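# Set the toppled nest block upright on the laser marker's table

## Task

Get the nest block that has fallen over standing upright on the worktable belonging to the laser marker, so that it stays upright on its own; it does not count if the robot is still what keeps it in position at the end.

## Robot and tools

Robot: two arms, left_arm and right_arm, each with six joints and a parallel gripper. The names are just labels; they do not mean the left or right side of a camera image.

World frame (used in every printed pose): origin on the table surface midway between the arms, +x reaching out over the table, +z upward, and left_arm sits toward +y. The state line reads `left_arm: …` | `right_arm: …` and gives each gripper's end_effector_position in metres and end_effector_quat_wxyz. That position is the point midway between the finger pads, roughly 1 cm back from the tips; the fingers extend along the gripper's +z and close along its y. Printed positions may be a little wrong, more so when an arm is stretched far.

Tool execute_actions, argument "actions": a list holding one item or nothing.
- Empty list {"actions": []}: moves nothing, just reports the state.
- Motion item {"rows": [...], "steps": n}: n is 1 to 15 control steps of 1/30 s (default 15). rows has 1 to 15 rows; each row is used for one step, and the final row repeats to fill the remaining steps.
- Wait item {"steps": n} with no rows: n up to 300; it returns once n steps have gone by since the previous result, and your own writing time uses up part of that.
- Optional "pictures": true/false; images are sent by default.
A rejected call does nothing to the robot.

Row layout: always one flat list of exactly 14 numbers covering both arms, even if one arm stays put. Positions 1-6 are left_arm's joints in order waist, shoulder, elbow, wrist pitch, wrist yaw, wrist roll; position 7 is left_arm's opening; positions 8-14 are the same seven for right_arm. The joint values are absolute target angles in radians (the same quantities shown under Joint positions), not offsets. Stated ranges: waist -2.880..2.880, shoulder 0.000..3.142, elbow 0.000..3.019, wrist pitch -1.693..1.571, wrist yaw -1.571..1.571, wrist roll -2.094..2.094. A target more than 0.019 rad outside a range, and farther out than the joint's last reported angle, gets the whole call refused. True limits may differ by up to 0.019 rad either way; an over-range target is clipped to the real end, and a "joint sent to its limit" line may appear (possibly about a previous action). No such line does not prove more room exists.

Opening is an absolute value from -1 (closed) to +1 (fully open, pads 0.094 m apart). Away from the extremes the fingers move to where grip_measured would equal your number. To grasp, command about 0.03 below the grip_measured you see with the object between the pads; a smaller gap grips more gently. Each finger pad pushes with at most roughly 50-62 N (sometimes less, and less on very thin parts under about 2 mm), with a brief spike at first contact. Each gripper's reading may carry a fixed error of about 1 mm.

Motion limits: each step, the command sent to a joint stays within a fixed distance of its measured angle (waist 0.264, shoulder 0.32, elbow 0.276, wrist pitch 0.33, wrist yaw 0.186, wrist roll 0.522 rad), and if the resulting gripper target would be over 70 mm from where the gripper is now, all of that arm's joint targets are pulled back toward the measured ones. Distant targets therefore need several actions or waits.

Between calls the simulation keeps running: arms keep heading for the last row you sent until everything is nearly still or a step is HELD; after that only a new action moves them on. Fingers already opening or closing continue.

Result lines: Joint positions and Joint velocities give, per arm, the six joints (rad, rad/s) then the pad gap (m, m/s). grip_measured is the measured opening on the command scale. "joint command not followed" means a clearance check altered or blocked some joint targets on some steps; the rest of the row still ran. HELD flags steps where your row, fully or partly, was not delivered. MOTOR HOT appears from 85 °C; at 100 °C an OVER-TEMPERATURE FAULT drops that arm until it cools, so avoid holding loads longer than needed.

Tool zoom_image: {"camera": "cam_high" or "cam_low", "region": [x0, y0, x1, y1]} in pixels of that camera's latest 504x504 image, origin at top-left, at most 504 by 504; returns an enlarged, more detailed view. Calibration (K, distortion, T_world_to_cam) for both cameras is supplied and may be slightly off.

Tool finished_scene: {"scene": current scene number}. Ends the scene irreversibly and reports whether the goal held; call it only once the block stands by itself and the grippers have let go. Replying without any tool call ends everything.

Avoid: dropping or knocking anything off the table, letting the arms collide or press on each other, slamming or shoving objects hard, and jerky motion. Occasional outside tugs on held parts or pushes on loose objects may happen, so check the block after releasing it.

Each tool is called after "Call:" as name(argument=value, ...) on one line, values as JSON.

## Session

Call:
execute_actions(actions=[])

Scene clock: 0.00 s of 4200.00 s.
left_arm: end_effector_position=(+0.2891, +0.1861, +0.1244) grip_measured=+1.000 end_effector_quat_wxyz=(+0.139, +0.242, +0.960, -0.020) | right_arm: end_effector_position=(+0.3214, -0.2101, +0.3228) grip_measured=+1.000 end_effector_quat_wxyz=(+0.156, -0.679, +0.717, -0.020)
Joint positions: left_arm=[-0.492  1.168  0.779 -0.899  0.005  0.125  0.094] | right_arm=[-0.189  0.946  1.158 -1.53  -0.19  -1.514  0.094]
Joint velocities: left_arm=[-0.015  0.005 -0.012 -0.002 -0.081 -0.037  0.   ] | right_arm=[ 0.005 -0.005 -0.002 -0.002 -0.051 -0.022  0.   ]
Motor temperatures (°C, as the motors report them): left_arm=[25 26 24 25 24 26] | right_arm=[26 25 27 27 25 23]

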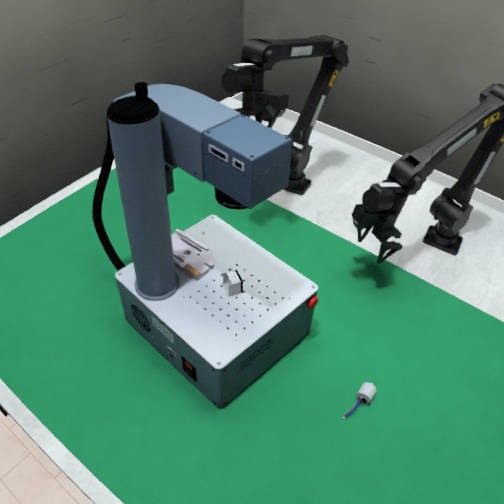

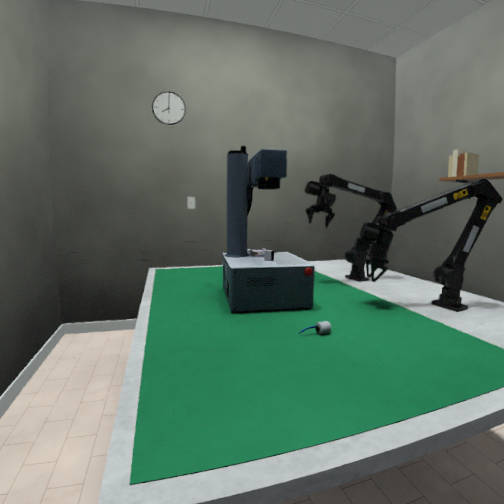

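Call:
zoom_image(camera="cam_high", region=[140, 200, 320, 320])

Region (140, 200, 320, 320) of cam_high's 504x504 image, scaled by 2.800, with more detail than that image has.

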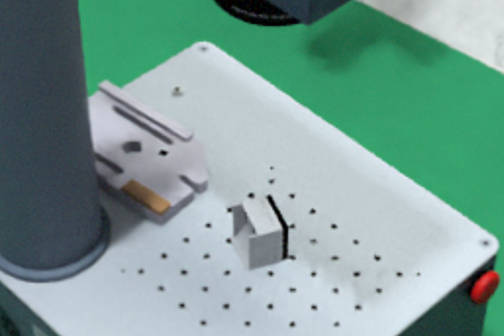

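Call:
execute_actions(actions=[{"rows":[[-0.45,1.6,1.3,-0.9,0,0.125,1,-0.189,0.946,1.158,-1.53,-0.19,-1.514,1]]}], pictures=false)

Scene clock: 11.53 s of 4200.00 s.
left_arm: end_effector_position=(+0.4697, +0.1388, +0.1497) grip_measured=+1.000 end_effector_quat_wxyz=(+0.165, +0.223, +0.961, -0.019) | right_arm: end_effector_position=(+0.3214, -0.2101, +0.3228) grip_measured=+1.000 end_effector_quat_wxyz=(+0.156, -0.679, +0.717, -0.020)
Joint positions: left_arm=[-0.455  1.603  1.27  -0.904  0.003  0.125  0.094] | right_arm=[-0.189  0.946  1.158 -1.53  -0.19  -1.514  0.094]
Joint velocities: left_arm=[-0.015 -0.103  0.007 -0.012 -0.081  0.066  0.   ] | right_arm=[-0.015 -0.005 -0.007 -0.002  0.022 -0.081  0.   ]
Motor temperatures (°C, as the motors report them): left_arm=[25 26 26 25 24 26] | right_arm=[26 25 29 27 25 23]
Steps of this call (steps 1 to 90: nothing new was sent; then 8.03 s passed at rest; steps 91 to 105: all 15 steps of this action). Readings (joint positions):
91: left_arm=[-0.491 1.181 0.789 -0.902 0.005 0.125] | right_arm=[-0.189 0.946 1.158 -1.530 -0.190 -1.514]
92: left_arm=[-0.488 1.214 0.819 -0.907 0.005 0.125] | right_arm=[-0.189 0.946 1.158 -1.530 -0.190 -1.514]
94: left_arm=[-0.478 1.322 0.911 -0.907 0.005 0.125] | right_arm=[-0.189 0.946 1.158 -1.530 -0.190 -1.514]
98: left_arm=[-0.464 1.529 1.115 -0.907 0.005 0.125] | right_arm=[-0.189 0.946 1.158 -1.530 -0.190 -1.514]
105: the state above

Call:
execute_actions(actions=[{"rows":[[-0.5,1.85,1.65,-0.9,0,0.125,1,-0.189,0.946,1.158,-1.53,-0.19,-1.514,1]]}])

Scene clock: 16.17 s of 4200.00 s.
left_arm: end_effector_position=(+0.5192, +0.1113, +0.1610) grip_measured=+1.000 end_effector_quat_wxyz=(+0.148, +0.165, +0.975, -0.017) | right_arm: end_effector_position=(+0.3214, -0.2101, +0.3228) grip_measured=+1.000 end_effector_quat_wxyz=(+0.156, -0.679, +0.717, -0.020)
Joint positions: left_arm=[-0.479  1.753  1.503 -1.023 -0.021 -0.015  0.094] | right_arm=[-0.189  0.946  1.158 -1.53  -0.19  -1.514  0.094]
Joint velocities: left_arm=[ 0.005  0.005  0.022  0.007 -0.081 -0.022  0.   ] | right_arm=[-0.015 -0.005 -0.012 -0.002  0.007 -0.007  0.   ]
Motor temperatures (°C, as the motors report them): left_arm=[25 26 27 25 24 26] | right_arm=[26 25 29 27 25 23]
Steps of this call (steps 1 to 15: the robot went on to your last target; steps 16 to 90: nothing new was sent; then 1.13 s passed at rest; steps 91 to 105: all 15 steps of this action). Readings (joint positions):
91: left_arm=[-0.457 1.609 1.282 -0.907 0.003 0.125] | right_arm=[-0.189 0.946 1.158 -1.530 -0.190 -1.514]
92: left_arm=[-0.459 1.633 1.318 -0.911 0.003 0.125] | right_arm=[-0.189 0.946 1.158 -1.530 -0.190 -1.514]
94: left_arm=[-0.467 1.708 1.423 -0.920 -0.002 0.104] | right_arm=[-0.189 0.946 1.158 -1.530 -0.190 -1.514]
98: left_arm=[-0.478 1.746 1.491 -1.013 -0.023 0.023] | right_arm=[-0.189 0.946 1.158 -1.530 -0.190 -1.514]
105: the state above

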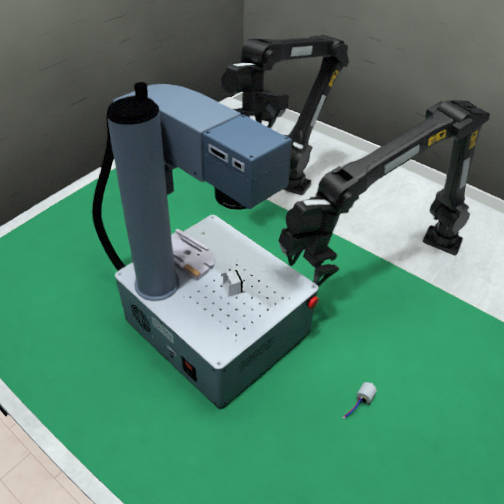

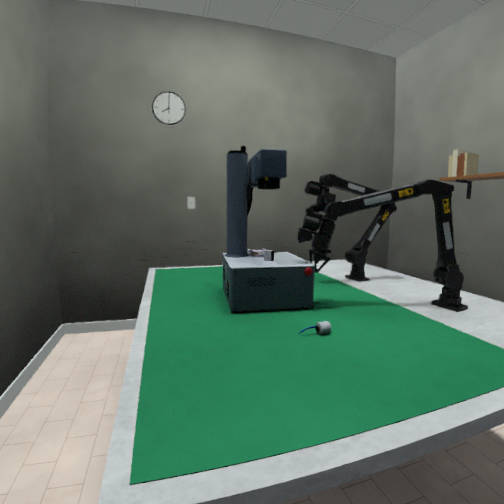

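Call:
execute_actions(actions=[{"rows":[[-0.45,1.45,1.45,-1.1,0,0.125,1,-0.189,0.946,1.158,-1.53,-0.19,-1.514,1]]}])

Scene clock: 21.27 s of 4200.00 s.
left_arm: end_effector_position=(+0.4586, +0.1445, +0.3338) grip_measured=+1.000 end_effector_quat_wxyz=(+0.276, +0.205, +0.939, -0.030) | right_arm: end_effector_position=(+0.3214, -0.2101, +0.3228) grip_measured=+1.000 end_effector_quat_wxyz=(+0.156, -0.679, +0.717, -0.020)
Joint positions: left_arm=[-0.454  1.386  1.456 -1.079 -0.003  0.103  0.094] | right_arm=[-0.189  0.946  1.158 -1.53  -0.19  -1.514  0.094]
Joint velocities: left_arm=[-0.005 -0.015 -0.017 -0.002 -0.081  0.066  0.   ] | right_arm=[-0.015  0.005 -0.017  0.007 -0.022 -0.037  0.   ]
Motor temperatures (°C, as the motors report them): left_arm=[25 26 30 25 24 27] | right_arm=[26 25 30 27 25 23]
Steps of this call (steps 1 to 15: the robot went on to your last target; steps 16 to 90: nothing new was sent; then 1.60 s passed at rest; steps 91 to 105: all 15 steps of this action). Readings (joint positions):
91: left_arm=[-0.478 1.743 1.497 -1.032 -0.019 -0.019] | right_arm=[-0.189 0.946 1.158 -1.530 -0.190 -1.514]
92: left_arm=[-0.478 1.730 1.486 -1.037 -0.015 -0.007] | right_arm=[-0.189 0.946 1.158 -1.530 -0.190 -1.514]
94: left_arm=[-0.475 1.681 1.466 -1.049 -0.011 0.014] | right_arm=[-0.189 0.946 1.158 -1.530 -0.190 -1.514]
98: left_arm=[-0.467 1.551 1.456 -1.069 -0.004 0.059] | right_arm=[-0.189 0.946 1.158 -1.530 -0.190 -1.514]
105: the state above

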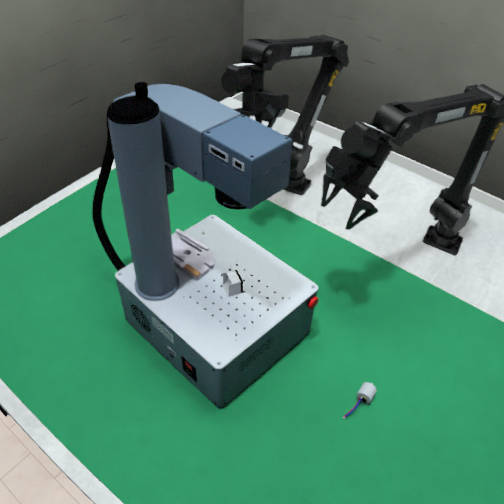

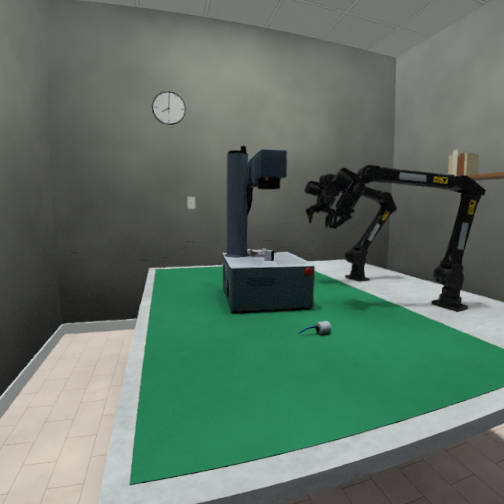

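Call:
execute_actions(actions=[{"rows":[[-0.47,1.7,1.82,-1.1,0,0.125,1,-0.189,0.946,1.158,-1.53,-0.19,-1.514,1]]}])

Scene clock: 29.20 s of 4200.00 s.
left_arm: end_effector_position=(+0.5688, +0.1000, +0.3250) grip_measured=+1.000 end_effector_quat_wxyz=(+0.279, +0.215, +0.935, -0.030) | right_arm: end_effector_position=(+0.3214, -0.2101, +0.3228) grip_measured=+1.000 end_effector_quat_wxyz=(+0.156, -0.679, +0.717, -0.020)
Joint positions: left_arm=[-0.464  1.698  1.788 -1.093 -0.003  0.115  0.094] | right_arm=[-0.189  0.946  1.158 -1.53  -0.19  -1.514  0.094]
Joint velocities: left_arm=[-0.005  0.005  0.002 -0.007 -0.037 -0.007  0.   ] | right_arm=[-0.005 -0.015  0.007 -0.017 -0.022  0.037  0.   ]
Motor temperatures (°C, as the motors report them): left_arm=[25 26 29 25 24 26] | right_arm=[26 25 30 27 25 23]
Steps of this call (steps 1 to 30: the robot went on to your last target; steps 31 to 90: nothing new was sent; then 4.43 s passed at rest; steps 91 to 105: all 15 steps of this action). Readings (joint positions):
91: left_arm=[-0.454 1.448 1.470 -1.086 -0.003 0.115] | right_arm=[-0.189 0.946 1.158 -1.530 -0.190 -1.514]
92: left_arm=[-0.454 1.475 1.512 -1.096 -0.003 0.115] | right_arm=[-0.189 0.946 1.158 -1.530 -0.190 -1.514]
94: left_arm=[-0.456 1.559 1.632 -1.096 -0.003 0.115] | right_arm=[-0.189 0.946 1.158 -1.530 -0.190 -1.514]
98: left_arm=[-0.461 1.683 1.788 -1.093 -0.003 0.115] | right_arm=[-0.189 0.946 1.158 -1.530 -0.190 -1.514]
105: the state above

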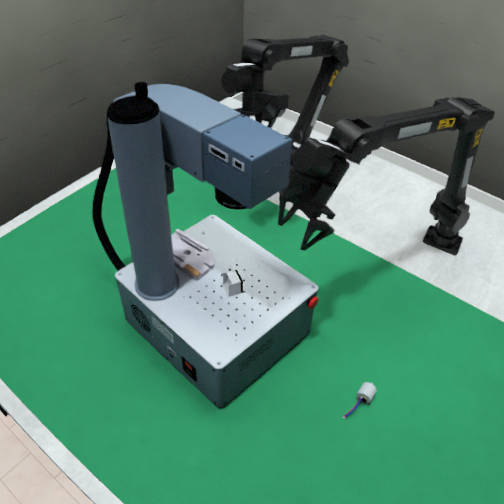

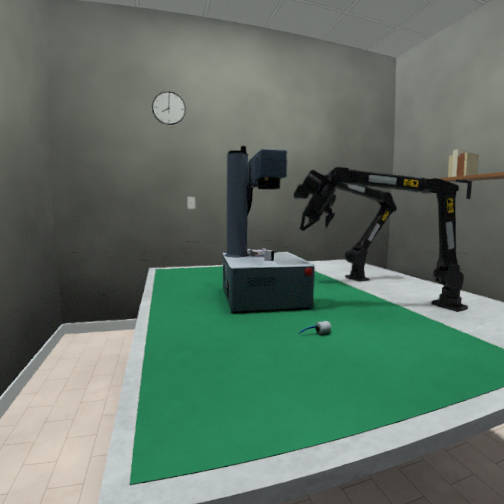

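Call:
execute_actions(actions=[{"rows":[[-0.51,1.93,1.94,-1.05,0,0.125,1,-0.189,0.946,1.158,-1.53,-0.19,-1.514,1]]}])

Scene clock: 33.60 s of 4200.00 s.
left_arm: end_effector_position=(+0.6179, +0.0454, +0.2252) grip_measured=+1.000 end_effector_quat_wxyz=(+0.230, +0.242, +0.942, -0.030) | right_arm: end_effector_position=(+0.3214, -0.2101, +0.3228) grip_measured=+1.000 end_effector_quat_wxyz=(+0.156, -0.679, +0.717, -0.020)
Joint positions: left_arm=[-0.513  1.942  1.904 -1.065 -0.003  0.115  0.094] | right_arm=[-0.189  0.946  1.158 -1.53  -0.19  -1.514  0.094]
Joint velocities: left_arm=[-0.005  0.005  0.007 -0.012  0.022 -0.139  0.   ] | right_arm=[-0.015  0.005  0.022  0.002  0.007 -0.051  0.   ]
Motor temperatures (°C, as the motors report them): left_arm=[25 27 29 25 24 26] | right_arm=[26 25 30 27 25 23]
Steps of this call (steps 1 to 15: the robot went on to your last target; steps 16 to 90: nothing new was sent; then 0.90 s passed at rest; steps 91 to 105: all 15 steps of this action). Readings (joint positions):
91: left_arm=[-0.465 1.705 1.794 -1.093 -0.003 0.115] | right_arm=[-0.189 0.946 1.158 -1.530 -0.190 -1.514]
92: left_arm=[-0.467 1.721 1.817 -1.092 -0.003 0.115] | right_arm=[-0.189 0.946 1.158 -1.530 -0.190 -1.514]
94: left_arm=[-0.475 1.770 1.865 -1.083 -0.003 0.115] | right_arm=[-0.189 0.946 1.158 -1.530 -0.190 -1.514]
98: left_arm=[-0.496 1.866 1.904 -1.065 -0.003 0.115] | right_arm=[-0.189 0.946 1.158 -1.530 -0.190 -1.514]
105: the state above

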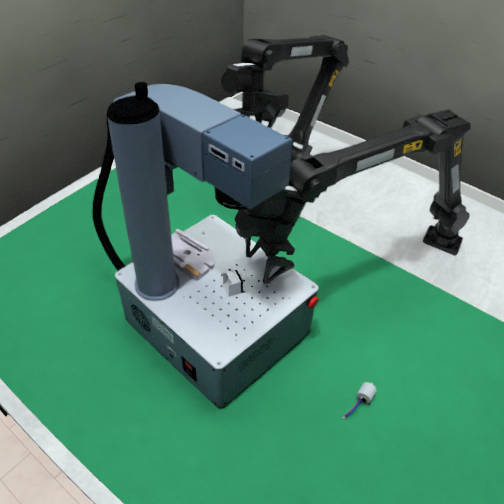

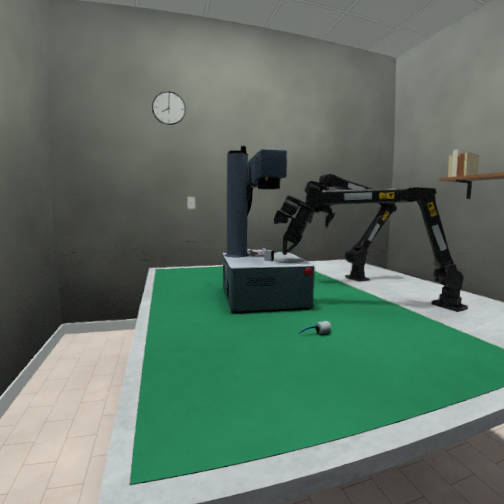

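Call:
execute_actions(actions=[{"rows":[[-0.59,2.12,2.2,-1.07,0,0.125,1,-0.189,0.946,1.158,-1.53,-0.19,-1.514,1]]}])

Scene clock: 44.33 s of 4200.00 s.
left_arm: end_effector_position=(+0.6485, -0.0485, +0.2469) grip_measured=+1.000 end_effector_quat_wxyz=(+0.278, +0.283, +0.916, -0.051) | right_arm: end_effector_position=(+0.3214, -0.2101, +0.3228) grip_measured=+1.000 end_effector_quat_wxyz=(+0.156, -0.679, +0.717, -0.020)
Joint positions: left_arm=[-0.609  2.089  2.162 -1.07  -0.001  0.116  0.094] | right_arm=[-0.189  0.946  1.158 -1.53  -0.19  -1.514  0.094]
Joint velocities: left_arm=[ 0.044  0.005  0.017  0.012 -0.037 -0.051  0.   ] | right_arm=[-0.005 -0.015 -0.007 -0.007  0.022  0.037  0.   ]
Motor temperatures (°C, as the motors report them): left_arm=[25 28 30 25 24 26] | right_arm=[26 25 30 27 25 23]
Steps of this call (steps 1 to 15: the robot went on to your last target; steps 16 to 90: nothing new was sent; then 7.23 s passed at rest; steps 91 to 105: all 15 steps of this action). Readings (joint positions):
91: left_arm=[-0.516 1.945 1.922 -1.070 -0.003 0.115] | right_arm=[-0.189 0.946 1.158 -1.530 -0.190 -1.514]
92: left_arm=[-0.518 1.971 1.974 -1.076 -0.003 0.115] | right_arm=[-0.189 0.946 1.158 -1.530 -0.190 -1.514]
94: left_arm=[-0.534 2.036 2.095 -1.075 -0.003 0.115] | right_arm=[-0.189 0.946 1.158 -1.530 -0.190 -1.514]
98: left_arm=[-0.578 2.081 2.162 -1.070 -0.003 0.115] | right_arm=[-0.189 0.946 1.158 -1.530 -0.190 -1.514]
105: the state above

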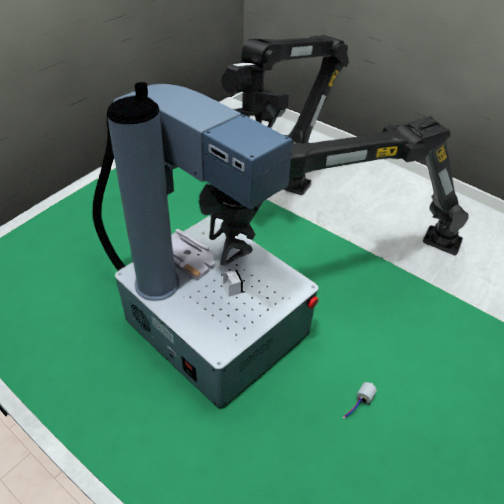

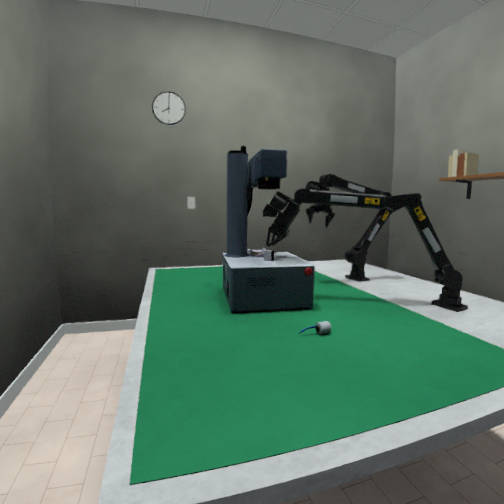

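Call:
zoom_image(camera="cam_low", region=[220, 180, 340, 280])

Region (220, 180, 340, 280) of cam_low's 504x504 image, scaled by 4.200, with more detail than that image has.

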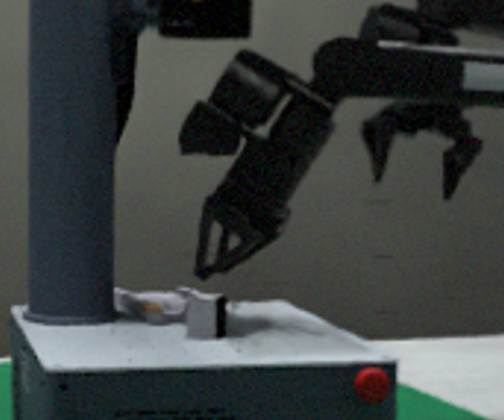

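Call:
execute_actions(actions=[{"rows":[[-0.57,2.16,2.14,-1.07,0,0.125,1,-0.189,0.946,1.158,-1.53,-0.19,-1.514,1]]}])

Call:
zoom_image(camera="cam_high", region=[170, 210, 290, 310])

Scene clock: 50.80 s of 4200.00 s.
left_arm: end_effector_position=(+0.6582, -0.0313, +0.2340) grip_measured=+1.000 end_effector_quat_wxyz=(+0.270, +0.275, +0.922, -0.045) | right_arm: end_effector_position=(+0.3214, -0.2101, +0.3228) grip_measured=+1.000 end_effector_quat_wxyz=(+0.156, -0.679, +0.717, -0.020)
Joint positions: left_arm=[-0.584  2.103  2.157 -1.07  -0.001  0.122  0.094] | right_arm=[-0.189  0.946  1.158 -1.53  -0.19  -1.514  0.094]
Joint velocities: left_arm=[-0.015  0.005 -0.027 -0.007 -0.11  -0.066  0.   ] | right_arm=[-0.005 -0.015 -0.022  0.007 -0.037  0.022  0.   ]
Motor temperatures (°C, as the motors report them): left_arm=[25 28 30 25 24 26] | right_arm=[26 25 30 27 25 23]
Steps of this call (steps 1 to 30: the robot went on to your last target; steps 31 to 90: nothing new was sent; then 2.97 s passed at rest; steps 91 to 105: all 15 steps of this action). Readings (joint positions):
91: left_arm=[-0.592 2.090 2.161 -1.070 -0.001 0.116] | right_arm=[-0.189 0.946 1.158 -1.530 -0.190 -1.514]
92: left_arm=[-0.591 2.092 2.161 -1.070 -0.001 0.116] | right_arm=[-0.189 0.946 1.158 -1.530 -0.190 -1.514]
94: left_arm=[-0.587 2.098 2.158 -1.070 -0.001 0.116] | right_arm=[-0.189 0.946 1.158 -1.530 -0.190 -1.514]
98: left_arm=[-0.584 2.103 2.157 -1.070 -0.001 0.120] | right_arm=[-0.189 0.946 1.158 -1.530 -0.190 -1.514]
105: the state above

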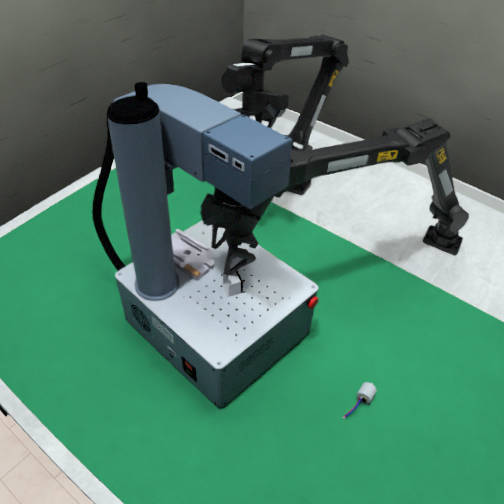

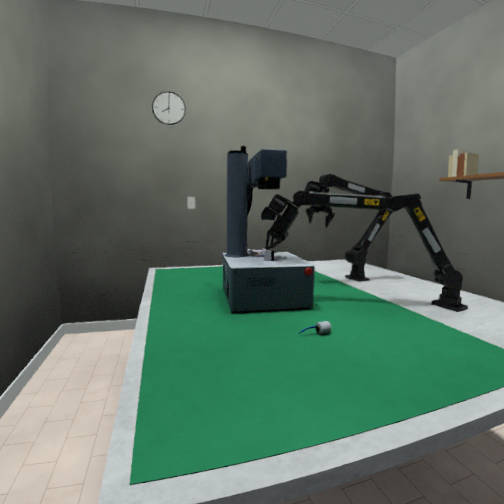

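Region (170, 210, 290, 310) of cam_high's 504x504 image, scaled by 4.200, with more detail than that image has.

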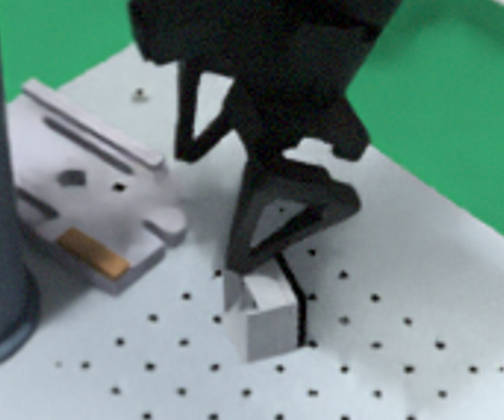

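Call:
execute_actions(actions=[{"rows":[[-0.54,2.22,2.25,-1.07,0,0.125,1,-0.189,0.946,1.158,-1.53,-0.19,-1.514,1]]}], pictures=false)

Call:
zoom_image(camera="cam_high", region=[170, 210, 290, 310])

Scene clock: 55.73 s of 4200.00 s.
left_arm: end_effector_position=(+0.6886, -0.0116, +0.2203) grip_measured=+1.000 end_effector_quat_wxyz=(+0.275, +0.261, +0.925, -0.040) | right_arm: end_effector_position=(+0.3214, -0.2101, +0.3228) grip_measured=+1.000 end_effector_quat_wxyz=(+0.156, -0.679, +0.717, -0.020)
Joint positions: left_arm=[-0.545  2.164  2.222 -1.065 -0.001  0.13   0.094] | right_arm=[-0.189  0.946  1.158 -1.53  -0.19  -1.514  0.094]
Joint velocities: left_arm=[ 0.005 -0.005  0.002  0.007  0.11   0.051  0.   ] | right_arm=[-0.015 -0.015  0.027 -0.002 -0.007 -0.037  0.   ]
Motor temperatures (°C, as the motors report them): left_arm=[25 28 29 25 24 26] | right_arm=[26 25 30 27 25 23]
Steps of this call (steps 1 to 15: the robot went on to your last target; steps 16 to 90: nothing new was sent; then 1.43 s passed at rest; steps 91 to 105: all 15 steps of this action). Readings (joint positions):
91: left_arm=[-0.583 2.107 2.165 -1.071 -0.001 0.122] | right_arm=[-0.189 0.946 1.158 -1.530 -0.190 -1.514]
92: left_arm=[-0.581 2.119 2.184 -1.071 -0.001 0.122] | right_arm=[-0.189 0.946 1.158 -1.530 -0.190 -1.514]
94: left_arm=[-0.572 2.143 2.212 -1.071 -0.001 0.122] | right_arm=[-0.189 0.946 1.158 -1.530 -0.190 -1.514]
98: left_arm=[-0.554 2.164 2.222 -1.065 -0.000 0.129] | right_arm=[-0.189 0.946 1.158 -1.530 -0.190 -1.514]
105: the state above

Region (170, 210, 290, 310) of cam_high's 504x504 image, scaled by 4.200, with more detail than that image has.

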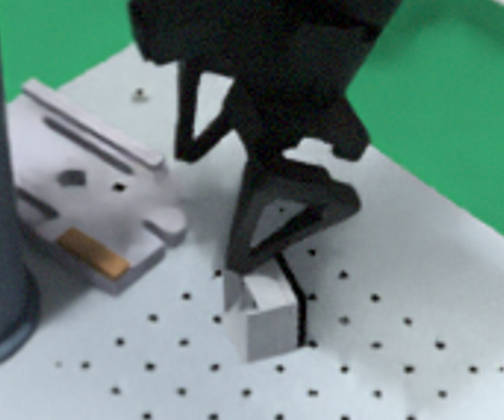

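Stale image; take a fresh one.

Call:
execute_actions(actions=[])

Call:
zoom_image(camera="cam_high", region=[170, 210, 290, 310])

Scene clock: 57.70 s of 4200.00 s.
left_arm: end_effector_position=(+0.6886, -0.0116, +0.2203) grip_measured=+1.000 end_effector_quat_wxyz=(+0.275, +0.261, +0.925, -0.040) | right_arm: end_effector_position=(+0.3214, -0.2101, +0.3228) grip_measured=+1.000 end_effector_quat_wxyz=(+0.156, -0.679, +0.717, -0.020)
Joint positions: left_arm=[-0.545  2.164  2.222 -1.065 -0.001  0.13   0.094] | right_arm=[-0.189  0.946  1.158 -1.53  -0.19  -1.514  0.094]
Joint velocities: left_arm=[-0.005 -0.005 -0.022 -0.017  0.051  0.066  0.   ] | right_arm=[-0.034 -0.005  0.012  0.012  0.022 -0.037  0.   ]
Motor temperatures (°C, as the motors report them): left_arm=[25 28 29 25 24 26] | right_arm=[26 25 30 27 25 23]
Steps of this call (steps 1 to 15: the robot went on to your last target; steps 16 to 59: nothing new was sent). Readings (joint positions):
1: left_arm=[-0.545 2.164 2.222 -1.065 -0.001 0.130] | right_arm=[-0.189 0.946 1.158 -1.530 -0.190 -1.514]
2: left_arm=[-0.545 2.164 2.222 -1.065 -0.001 0.130] | right_arm=[-0.189 0.946 1.158 -1.530 -0.190 -1.514]
4: left_arm=[-0.545 2.164 2.222 -1.065 -0.001 0.130] | right_arm=[-0.189 0.946 1.158 -1.530 -0.190 -1.514]
8: left_arm=[-0.545 2.164 2.222 -1.065 -0.001 0.130] | right_arm=[-0.189 0.946 1.158 -1.530 -0.190 -1.514]
59: the state above
All arms were judged still, so your last target was given up. Only a new action makes them travel on or press farther. Fingers that are still opening or closing keep moving.

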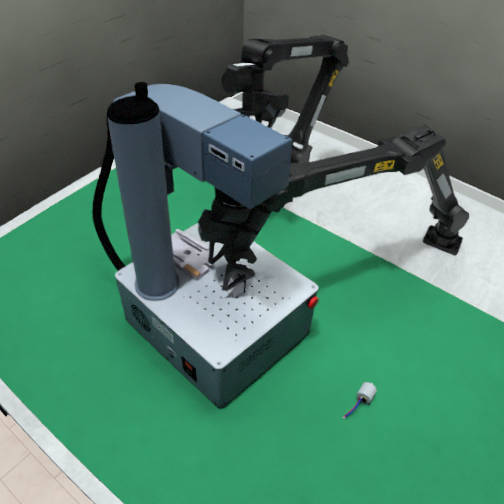

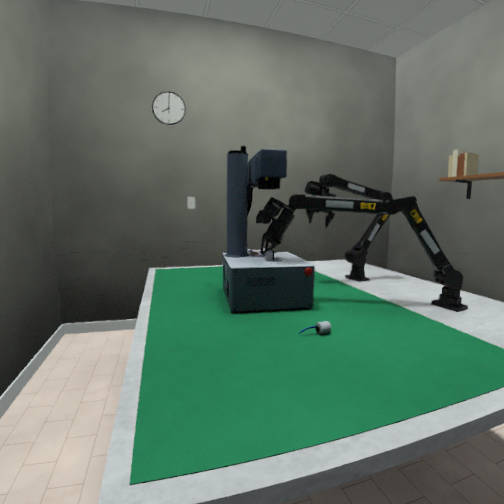

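Region (170, 210, 290, 310) of cam_high's 504x504 image, scaled by 4.200, with more detail than that image has.

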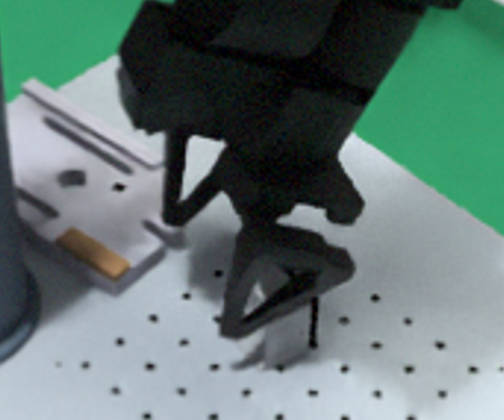

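Call:
execute_actions(actions=[{"rows":[[-0.54,2.27,2.22,-1.07,0,0.125,1,-0.189,0.946,1.158,-1.53,-0.19,-1.514,1]]}], pictures=false)

Call:
execute_actions(actions=[{"rows":[[-0.54,2.27,2.22,-1.07,0,0.125,-1,-0.189,0.946,1.158,-1.53,-0.19,-1.514,1]]}])

Scene clock: 61.70 s of 4200.00 s.
left_arm: end_effector_position=(+0.6895, -0.0118, +0.2167) grip_measured=+1.000 end_effector_quat_wxyz=(+0.274, +0.262, +0.924, -0.038) | right_arm: end_effector_position=(+0.3214, -0.2101, +0.3228) grip_measured=+1.000 end_effector_quat_wxyz=(+0.156, -0.679, +0.717, -0.020)
Joint positions: left_arm=[-0.545  2.169  2.222 -1.063 -0.002  0.134  0.094] | right_arm=[-0.189  0.946  1.158 -1.53  -0.19  -1.514  0.094]
Joint velocities: left_arm=[-0.005  0.005 -0.002 -0.007  0.051  0.037  0.   ] | right_arm=[-0.005  0.005  0.007 -0.007 -0.051 -0.051  0.   ]
Motor temperatures (°C, as the motors report them): left_arm=[25 28 30 25 24 26] | right_arm=[26 25 30 27 25 23]
Steps of this call (steps 1 to 90: nothing new was sent; then 0.50 s passed at rest; steps 91 to 105: all 15 steps of this action). Readings (joint positions):
91: left_arm=[-0.545 2.167 2.222 -1.065 -0.001 0.130] | right_arm=[-0.189 0.946 1.158 -1.530 -0.190 -1.514]
92: left_arm=[-0.545 2.169 2.222 -1.064 -0.002 0.132] | right_arm=[-0.189 0.946 1.158 -1.530 -0.190 -1.514]
94: left_arm=[-0.545 2.169 2.222 -1.063 -0.002 0.133] | right_arm=[-0.189 0.946 1.158 -1.530 -0.190 -1.514]
98: left_arm=[-0.545 2.169 2.222 -1.063 -0.002 0.134] | right_arm=[-0.189 0.946 1.158 -1.530 -0.190 -1.514]
105: the state above

Scene clock: 62.20 s of 4200.00 s.
left_arm: end_effector_position=(+0.6932, -0.0079, +0.2051) grip_measured=-0.981 end_effector_quat_wxyz=(+0.268, +0.260, +0.927, -0.037) | right_arm: end_effector_position=(+0.3214, -0.2101, +0.3228) grip_measured=+1.000 end_effector_quat_wxyz=(+0.156, -0.679, +0.717, -0.020)
Joint positions: left_arm=[-0.539  2.185  2.223 -1.061 -0.001  0.133  0.001] | right_arm=[-0.189  0.946  1.158 -1.53  -0.19  -1.514  0.094]
Joint velocities: left_arm=[-0.005  0.005 -0.007 -0.007  0.007 -0.051 -0.001] | right_arm=[-0.005  0.005 -0.022 -0.007 -0.007  0.007  0.   ]
Motor temperatures (°C, as the motors report them): left_arm=[25 28 30 25 24 26] | right_arm=[26 25 30 27 25 23]
Steps of this call (steps 1 to 15: all 15 steps of this action). Readings (joint positions):
1: left_arm=[-0.545 2.169 2.222 -1.062 -0.002 0.135] | right_arm=[-0.189 0.946 1.158 -1.530 -0.190 -1.514]
2: left_arm=[-0.545 2.170 2.222 -1.062 -0.003 0.135] | right_arm=[-0.189 0.946 1.158 -1.530 -0.190 -1.514]
4: left_arm=[-0.543 2.176 2.222 -1.062 -0.005 0.135] | right_arm=[-0.189 0.946 1.158 -1.530 -0.190 -1.514]
8: left_arm=[-0.538 2.185 2.223 -1.061 -0.001 0.134] | right_arm=[-0.189 0.946 1.158 -1.530 -0.190 -1.514]
15: the state above

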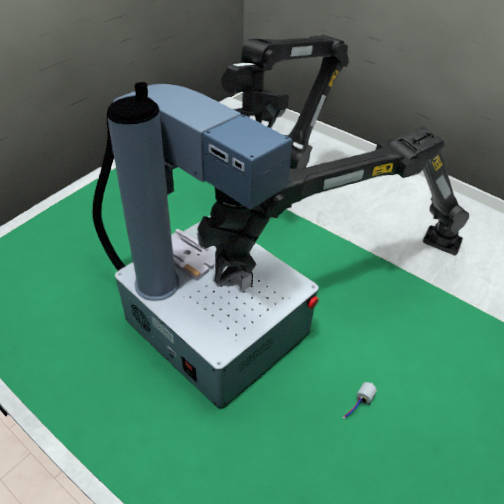

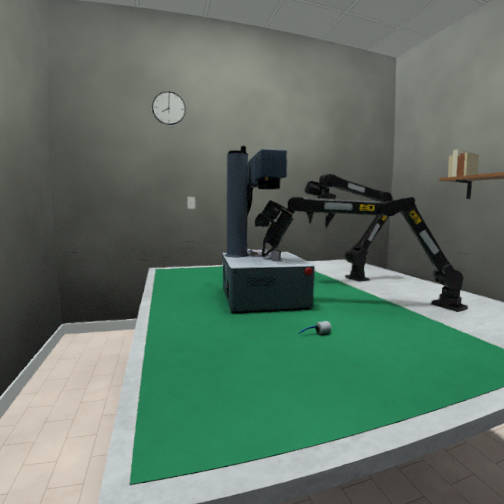

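Missed. Lift and look.

Call:
execute_actions(actions=[{"rows":[[-0.54,2.1,2.2,-1.17,0,0.125,1,-0.189,0.946,1.158,-1.53,-0.19,-1.514,1]]}])

Call:
zoom_image(camera="cam_high", region=[170, 210, 290, 310])

Scene clock: 65.23 s of 4200.00 s.
left_arm: end_effector_position=(+0.6626, +0.0045, +0.2517) grip_measured=+1.000 end_effector_quat_wxyz=(+0.255, +0.261, +0.930, -0.036) | right_arm: end_effector_position=(+0.3214, -0.2101, +0.3228) grip_measured=+1.000 end_effector_quat_wxyz=(+0.156, -0.679, +0.717, -0.020)
Joint positions: left_arm=[-0.54   2.095  2.201 -1.156 -0.001  0.133  0.094] | right_arm=[-0.189  0.946  1.158 -1.53  -0.19  -1.514  0.094]
Joint velocities: left_arm=[-0.005 -0.015 -0.007 -0.002 -0.037 -0.007  0.   ] | right_arm=[-0.005 -0.015 -0.022  0.022 -0.007 -0.022  0.   ]
Motor temperatures (°C, as the motors report them): left_arm=[25 28 29 25 24 26] | right_arm=[26 25 30 27 25 23]
Steps of this call (steps 1 to 15: the robot went on to your last target; steps 16 to 76: nothing new was sent; steps 77 to 91: all 15 steps of this action). Readings (joint positions):
77: left_arm=[-0.539 2.178 2.223 -1.069 -0.000 0.133] | right_arm=[-0.189 0.946 1.158 -1.530 -0.190 -1.514]
78: left_arm=[-0.539 2.170 2.214 -1.097 -0.000 0.133] | right_arm=[-0.189 0.946 1.158 -1.530 -0.190 -1.514]
80: left_arm=[-0.539 2.150 2.203 -1.137 -0.000 0.133] | right_arm=[-0.189 0.946 1.158 -1.530 -0.190 -1.514]
84: left_arm=[-0.539 2.115 2.203 -1.151 -0.000 0.133] | right_arm=[-0.189 0.946 1.158 -1.530 -0.190 -1.514]
91: the state above

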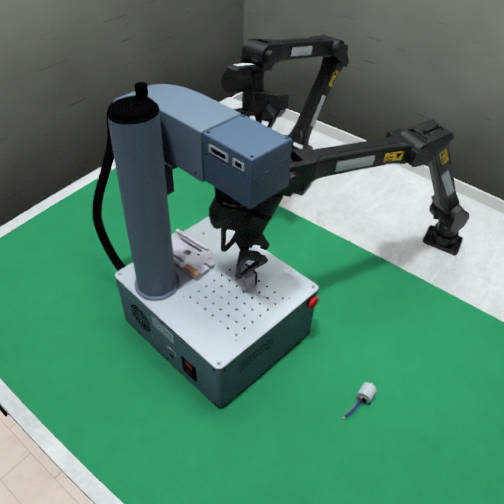

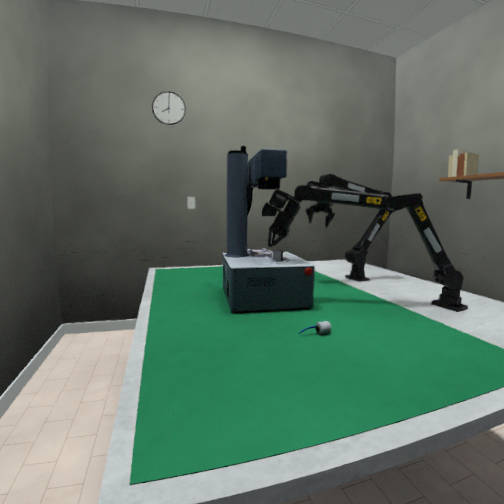

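Region (170, 210, 290, 310) of cam_high's 504x504 image, scaled by 4.200, with more detail than that image has.

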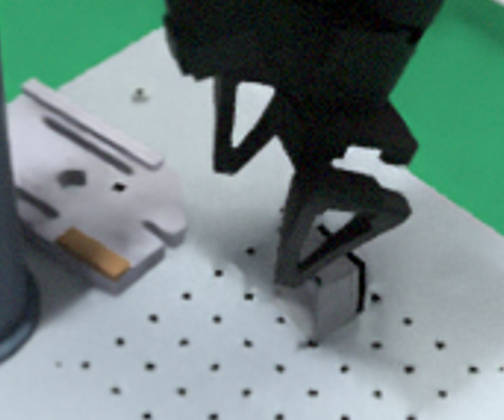

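Call:
zoom_image(camera="cam_low", region=[240, 210, 310, 270])

Region (240, 210, 310, 270) of cam_low's 504x504 image, scaled by 7.200, with more detail than that image has; it fills the top 432 rows of this view, and the rest is white.

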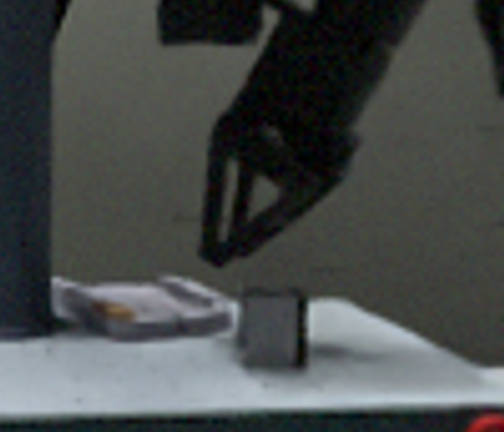

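Call:
execute_actions(actions=[{"rows":[[-0.54,2.0,2.07,-1.17,0,0.125,1,-0.189,0.946,1.158,-1.53,-0.19,-1.514,1]]}])

Call:
zoom_image(camera="cam_high", region=[170, 210, 290, 310])

Call:
zoom_image(camera="cam_low", region=[240, 210, 310, 270])

Scene clock: 73.60 s of 4200.00 s.
left_arm: end_effector_position=(+0.6307, +0.0185, +0.2560) grip_measured=+1.000 end_effector_quat_wxyz=(+0.237, +0.262, +0.935, -0.033) | right_arm: end_effector_position=(+0.3214, -0.2101, +0.3228) grip_measured=+1.000 end_effector_quat_wxyz=(+0.156, -0.679, +0.717, -0.020)
Joint positions: left_arm=[-0.54   2.003  2.077 -1.161 -0.001  0.133  0.094] | right_arm=[-0.189  0.946  1.158 -1.53  -0.19  -1.514  0.094]
Joint velocities: left_arm=[-0.005 -0.005 -0.007 -0.002 -0.022 -0.007  0.   ] | right_arm=[-0.005  0.005  0.007 -0.002  0.007 -0.095  0.   ]
Motor temperatures (°C, as the motors report them): left_arm=[25 29 29 25 24 26] | right_arm=[26 25 30 27 25 23]
Steps of this call (steps 1 to 15: the robot went on to your last target; steps 16 to 90: nothing new was sent; then 4.87 s passed at rest; steps 91 to 105: all 15 steps of this action). Readings (joint positions):
91: left_arm=[-0.540 2.087 2.183 -1.152 -0.001 0.133] | right_arm=[-0.189 0.946 1.158 -1.530 -0.190 -1.514]
92: left_arm=[-0.540 2.065 2.142 -1.151 -0.001 0.133] | right_arm=[-0.189 0.946 1.158 -1.530 -0.190 -1.514]
94: left_arm=[-0.540 2.034 2.087 -1.159 -0.001 0.133] | right_arm=[-0.189 0.946 1.158 -1.530 -0.190 -1.514]
98: left_arm=[-0.540 2.015 2.077 -1.161 -0.001 0.133] | right_arm=[-0.189 0.946 1.158 -1.530 -0.190 -1.514]
105: the state above

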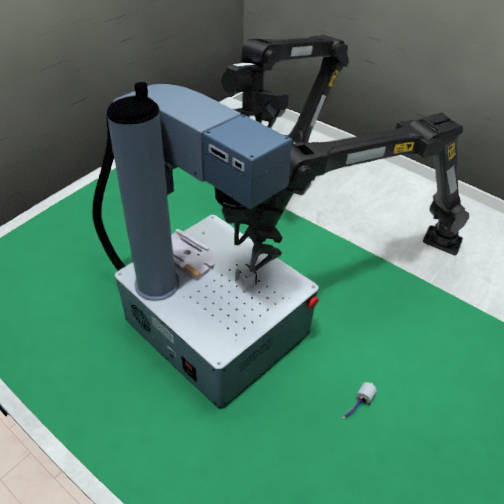

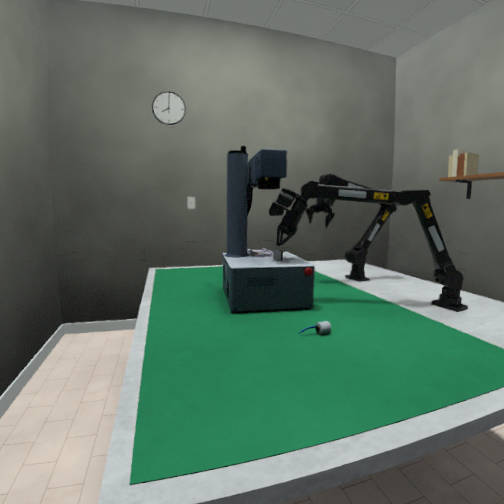

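Region (170, 210, 290, 310) of cam_high's 504x504 image, scaled by 4.200, with more detail than that image has.

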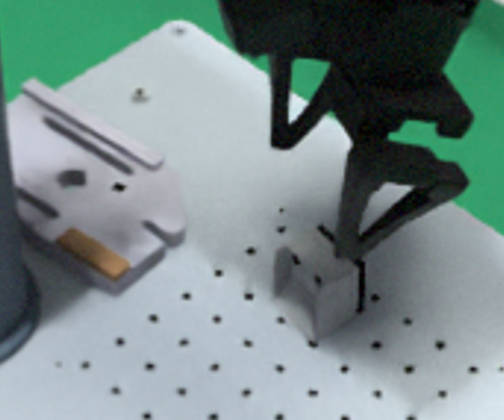

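Region (240, 210, 310, 270) of cam_low's 504x504 image, scaled by 7.200, with more detail than that image has; it fills the top 432 rows of this view, and the rest is white.

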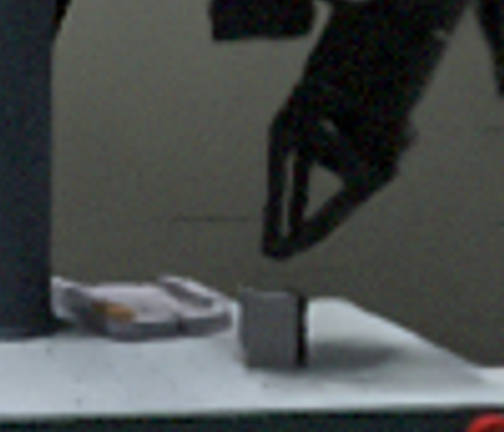

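Call:
execute_actions(actions=[{"rows":[[-0.565,2.0,2.07,-1.17,0,0.125,1,-0.189,0.946,1.158,-1.53,-0.19,-1.514,1]],"steps":6}], pictures=false)

Call:
execute_actions(actions=[{"rows":[[-0.565,2.07,2.02,-1.15,0,0.125,1,-0.189,0.946,1.158,-1.53,-0.19,-1.514,1]]}])

Call:
zoom_image(camera="cam_high", region=[170, 210, 290, 310])

Scene clock: 81.50 s of 4200.00 s.
left_arm: end_effector_position=(+0.6271, +0.0103, +0.2560) grip_measured=+1.000 end_effector_quat_wxyz=(+0.237, +0.268, +0.933, -0.035) | right_arm: end_effector_position=(+0.3214, -0.2101, +0.3228) grip_measured=+1.000 end_effector_quat_wxyz=(+0.156, -0.679, +0.717, -0.020)
Joint positions: left_arm=[-0.552  2.003  2.077 -1.161 -0.001  0.133  0.094] | right_arm=[-0.189  0.946  1.158 -1.53  -0.19  -1.514  0.094]
Joint velocities: left_arm=[-0.093 -0.005 -0.007 -0.012  0.007 -0.007  0.   ] | right_arm=[-0.015 -0.005  0.002 -0.002  0.051  0.007  0.   ]
Motor temperatures (°C, as the motors report them): left_arm=[25 29 29 25 24 26] | right_arm=[26 25 30 27 25 23]
Steps of this call (steps 1 to 15: the robot went on to your last target; steps 16 to 90: nothing new was sent; then 4.70 s passed at rest; steps 91 to 96: all 6 steps of this action). Readings (joint positions):
91: left_arm=[-0.541 2.003 2.077 -1.161 -0.001 0.133] | right_arm=[-0.189 0.946 1.158 -1.530 -0.190 -1.514]
92: left_arm=[-0.542 2.003 2.077 -1.161 -0.001 0.133] | right_arm=[-0.189 0.946 1.158 -1.530 -0.190 -1.514]
94: left_arm=[-0.546 2.003 2.077 -1.161 -0.001 0.133] | right_arm=[-0.189 0.946 1.158 -1.530 -0.190 -1.514]
96: the state above

Scene clock: 82.00 s of 4200.00 s.
left_arm: end_effector_position=(+0.6176, +0.0024, +0.2328) grip_measured=+1.000 end_effector_quat_wxyz=(+0.217, +0.278, +0.935, -0.031) | right_arm: end_effector_position=(+0.3214, -0.2101, +0.3228) grip_measured=+1.000 end_effector_quat_wxyz=(+0.156, -0.679, +0.717, -0.020)
Joint positions: left_arm=[-0.568  2.013  2.042 -1.158 -0.006  0.136  0.094] | right_arm=[-0.189  0.946  1.158 -1.53  -0.19  -1.514  0.094]
Joint velocities: left_arm=[ 0.005  0.005 -0.002 -0.017  0.037 -0.051  0.   ] | right_arm=[-0.005  0.024 -0.012 -0.002 -0.037 -0.051  0.   ]
Motor temperatures (°C, as the motors report them): left_arm=[25 29 29 25 24 26] | right_arm=[26 25 30 27 25 23]
Steps of this call (steps 1 to 15: all 15 steps of this action). Readings (joint positions):
1: left_arm=[-0.555 2.004 2.071 -1.159 -0.001 0.133] | right_arm=[-0.189 0.946 1.158 -1.530 -0.190 -1.514]
2: left_arm=[-0.558 2.004 2.063 -1.159 -0.001 0.133] | right_arm=[-0.189 0.946 1.158 -1.530 -0.190 -1.514]
4: left_arm=[-0.562 2.009 2.046 -1.159 -0.001 0.133] | right_arm=[-0.189 0.946 1.158 -1.530 -0.190 -1.514]
8: left_arm=[-0.568 2.013 2.042 -1.158 -0.007 0.136] | right_arm=[-0.189 0.946 1.158 -1.530 -0.190 -1.514]
15: the state above

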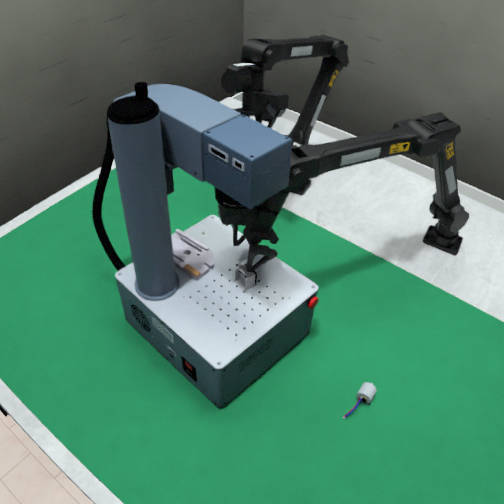

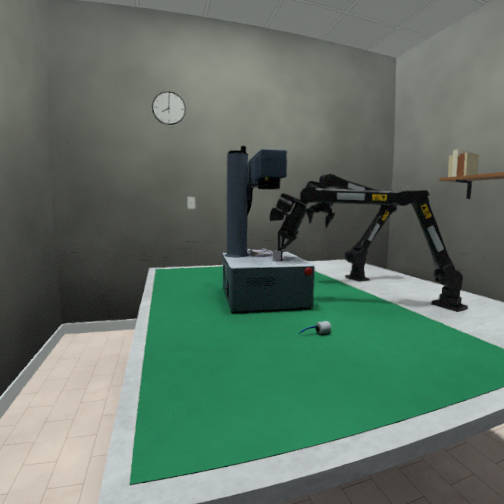

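Region (170, 210, 290, 310) of cam_high's 504x504 image, scaled by 4.200, with more detail than that image has.

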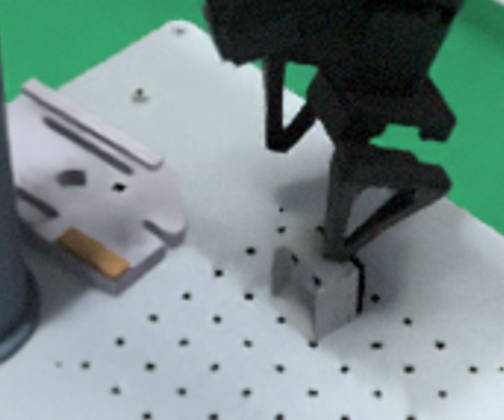

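Call:
execute_actions(actions=[{"rows":[[-0.5,2.0,2.09,-1.17,0,0.125,1,-0.189,0.946,1.158,-1.53,-0.19,-1.514,1]]}], pictures=false)

Call:
execute_actions(actions=[{"rows":[[-0.5,2.1,2.05,-1.15,0,0.125,1,-0.189,0.946,1.158,-1.53,-0.19,-1.514,1]]}])

Call:
zoom_image(camera="cam_high", region=[170, 210, 290, 310])

Scene clock: 91.30 s of 4200.00 s.
left_arm: end_effector_position=(+0.6411, +0.0577, +0.2354) grip_measured=+1.000 end_effector_quat_wxyz=(+0.220, +0.238, +0.946, -0.024) | right_arm: end_effector_position=(+0.3214, -0.2101, +0.3228) grip_measured=+1.000 end_effector_quat_wxyz=(+0.156, -0.679, +0.717, -0.020)
Joint positions: left_arm=[-0.485  2.01   2.044 -1.158 -0.001  0.134  0.094] | right_arm=[-0.189  0.946  1.158 -1.53  -0.19  -1.514  0.094]
Joint velocities: left_arm=[-0.044 -0.005 -0.007  0.007 -0.051 -0.022  0.   ] | right_arm=[ 0.005 -0.005  0.012 -0.012 -0.066 -0.007  0.   ]
Motor temperatures (°C, as the motors report them): left_arm=[25 29 28 25 24 26] | right_arm=[26 25 31 27 25 23]
Steps of this call (steps 1 to 15: the robot went on to your last target; steps 16 to 90: nothing new was sent; then 5.80 s passed at rest; steps 91 to 105: all 15 steps of this action). Readings (joint positions):
91: left_arm=[-0.565 2.011 2.044 -1.158 -0.004 0.136] | right_arm=[-0.189 0.946 1.158 -1.530 -0.190 -1.514]
92: left_arm=[-0.562 2.010 2.044 -1.158 -0.001 0.136] | right_arm=[-0.189 0.946 1.158 -1.530 -0.190 -1.514]
94: left_arm=[-0.546 2.010 2.044 -1.158 -0.001 0.136] | right_arm=[-0.189 0.946 1.158 -1.530 -0.190 -1.514]
98: left_arm=[-0.505 2.010 2.044 -1.158 -0.001 0.135] | right_arm=[-0.189 0.946 1.158 -1.530 -0.190 -1.514]
105: the state above

Scene clock: 91.80 s of 4200.00 s.
left_arm: end_effector_position=(+0.6432, +0.0495, +0.1980) grip_measured=+1.000 end_effector_quat_wxyz=(+0.195, +0.243, +0.950, -0.024) | right_arm: end_effector_position=(+0.3214, -0.2101, +0.3228) grip_measured=+1.000 end_effector_quat_wxyz=(+0.156, -0.679, +0.717, -0.020)
Joint positions: left_arm=[-0.494  2.063  2.044 -1.156  0.002  0.132  0.094] | right_arm=[-0.189  0.946  1.158 -1.53  -0.19  -1.514  0.094]
Joint velocities: left_arm=[ 0.005 -0.005  0.002 -0.012  0.037  0.022  0.   ] | right_arm=[ 0.005  0.005 -0.012  0.012  0.007  0.007  0.   ]
Motor temperatures (°C, as the motors report them): left_arm=[25 29 28 25 24 26] | right_arm=[26 25 31 27 25 23]
Steps of this call (steps 1 to 15: all 15 steps of this action). Readings (joint positions):
1: left_arm=[-0.487 2.013 2.044 -1.158 -0.001 0.134] | right_arm=[-0.189 0.946 1.158 -1.530 -0.190 -1.514]
2: left_arm=[-0.489 2.016 2.044 -1.157 -0.001 0.134] | right_arm=[-0.189 0.946 1.158 -1.530 -0.190 -1.514]
4: left_arm=[-0.492 2.028 2.044 -1.157 -0.001 0.134] | right_arm=[-0.189 0.946 1.158 -1.530 -0.190 -1.514]
8: left_arm=[-0.496 2.061 2.044 -1.157 -0.001 0.134] | right_arm=[-0.189 0.946 1.158 -1.530 -0.190 -1.514]
15: the state above

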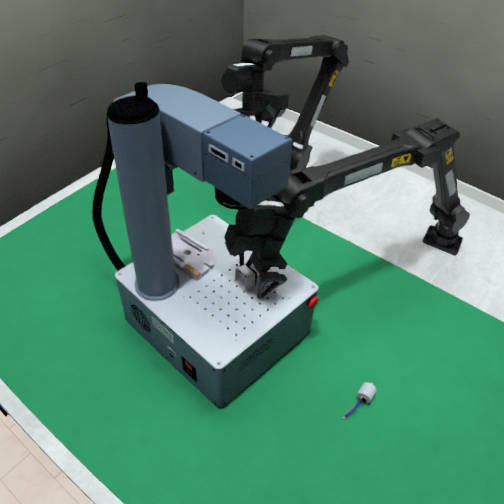

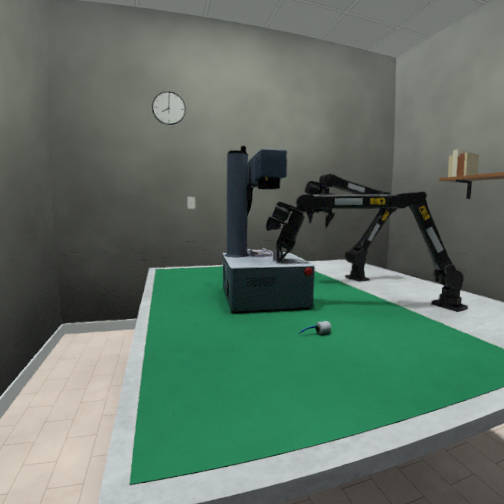

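Region (170, 210, 290, 310) of cam_high's 504x504 image, scaled by 4.200, with more detail than that image has.

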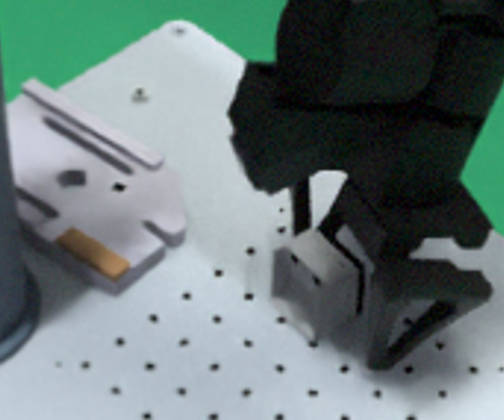

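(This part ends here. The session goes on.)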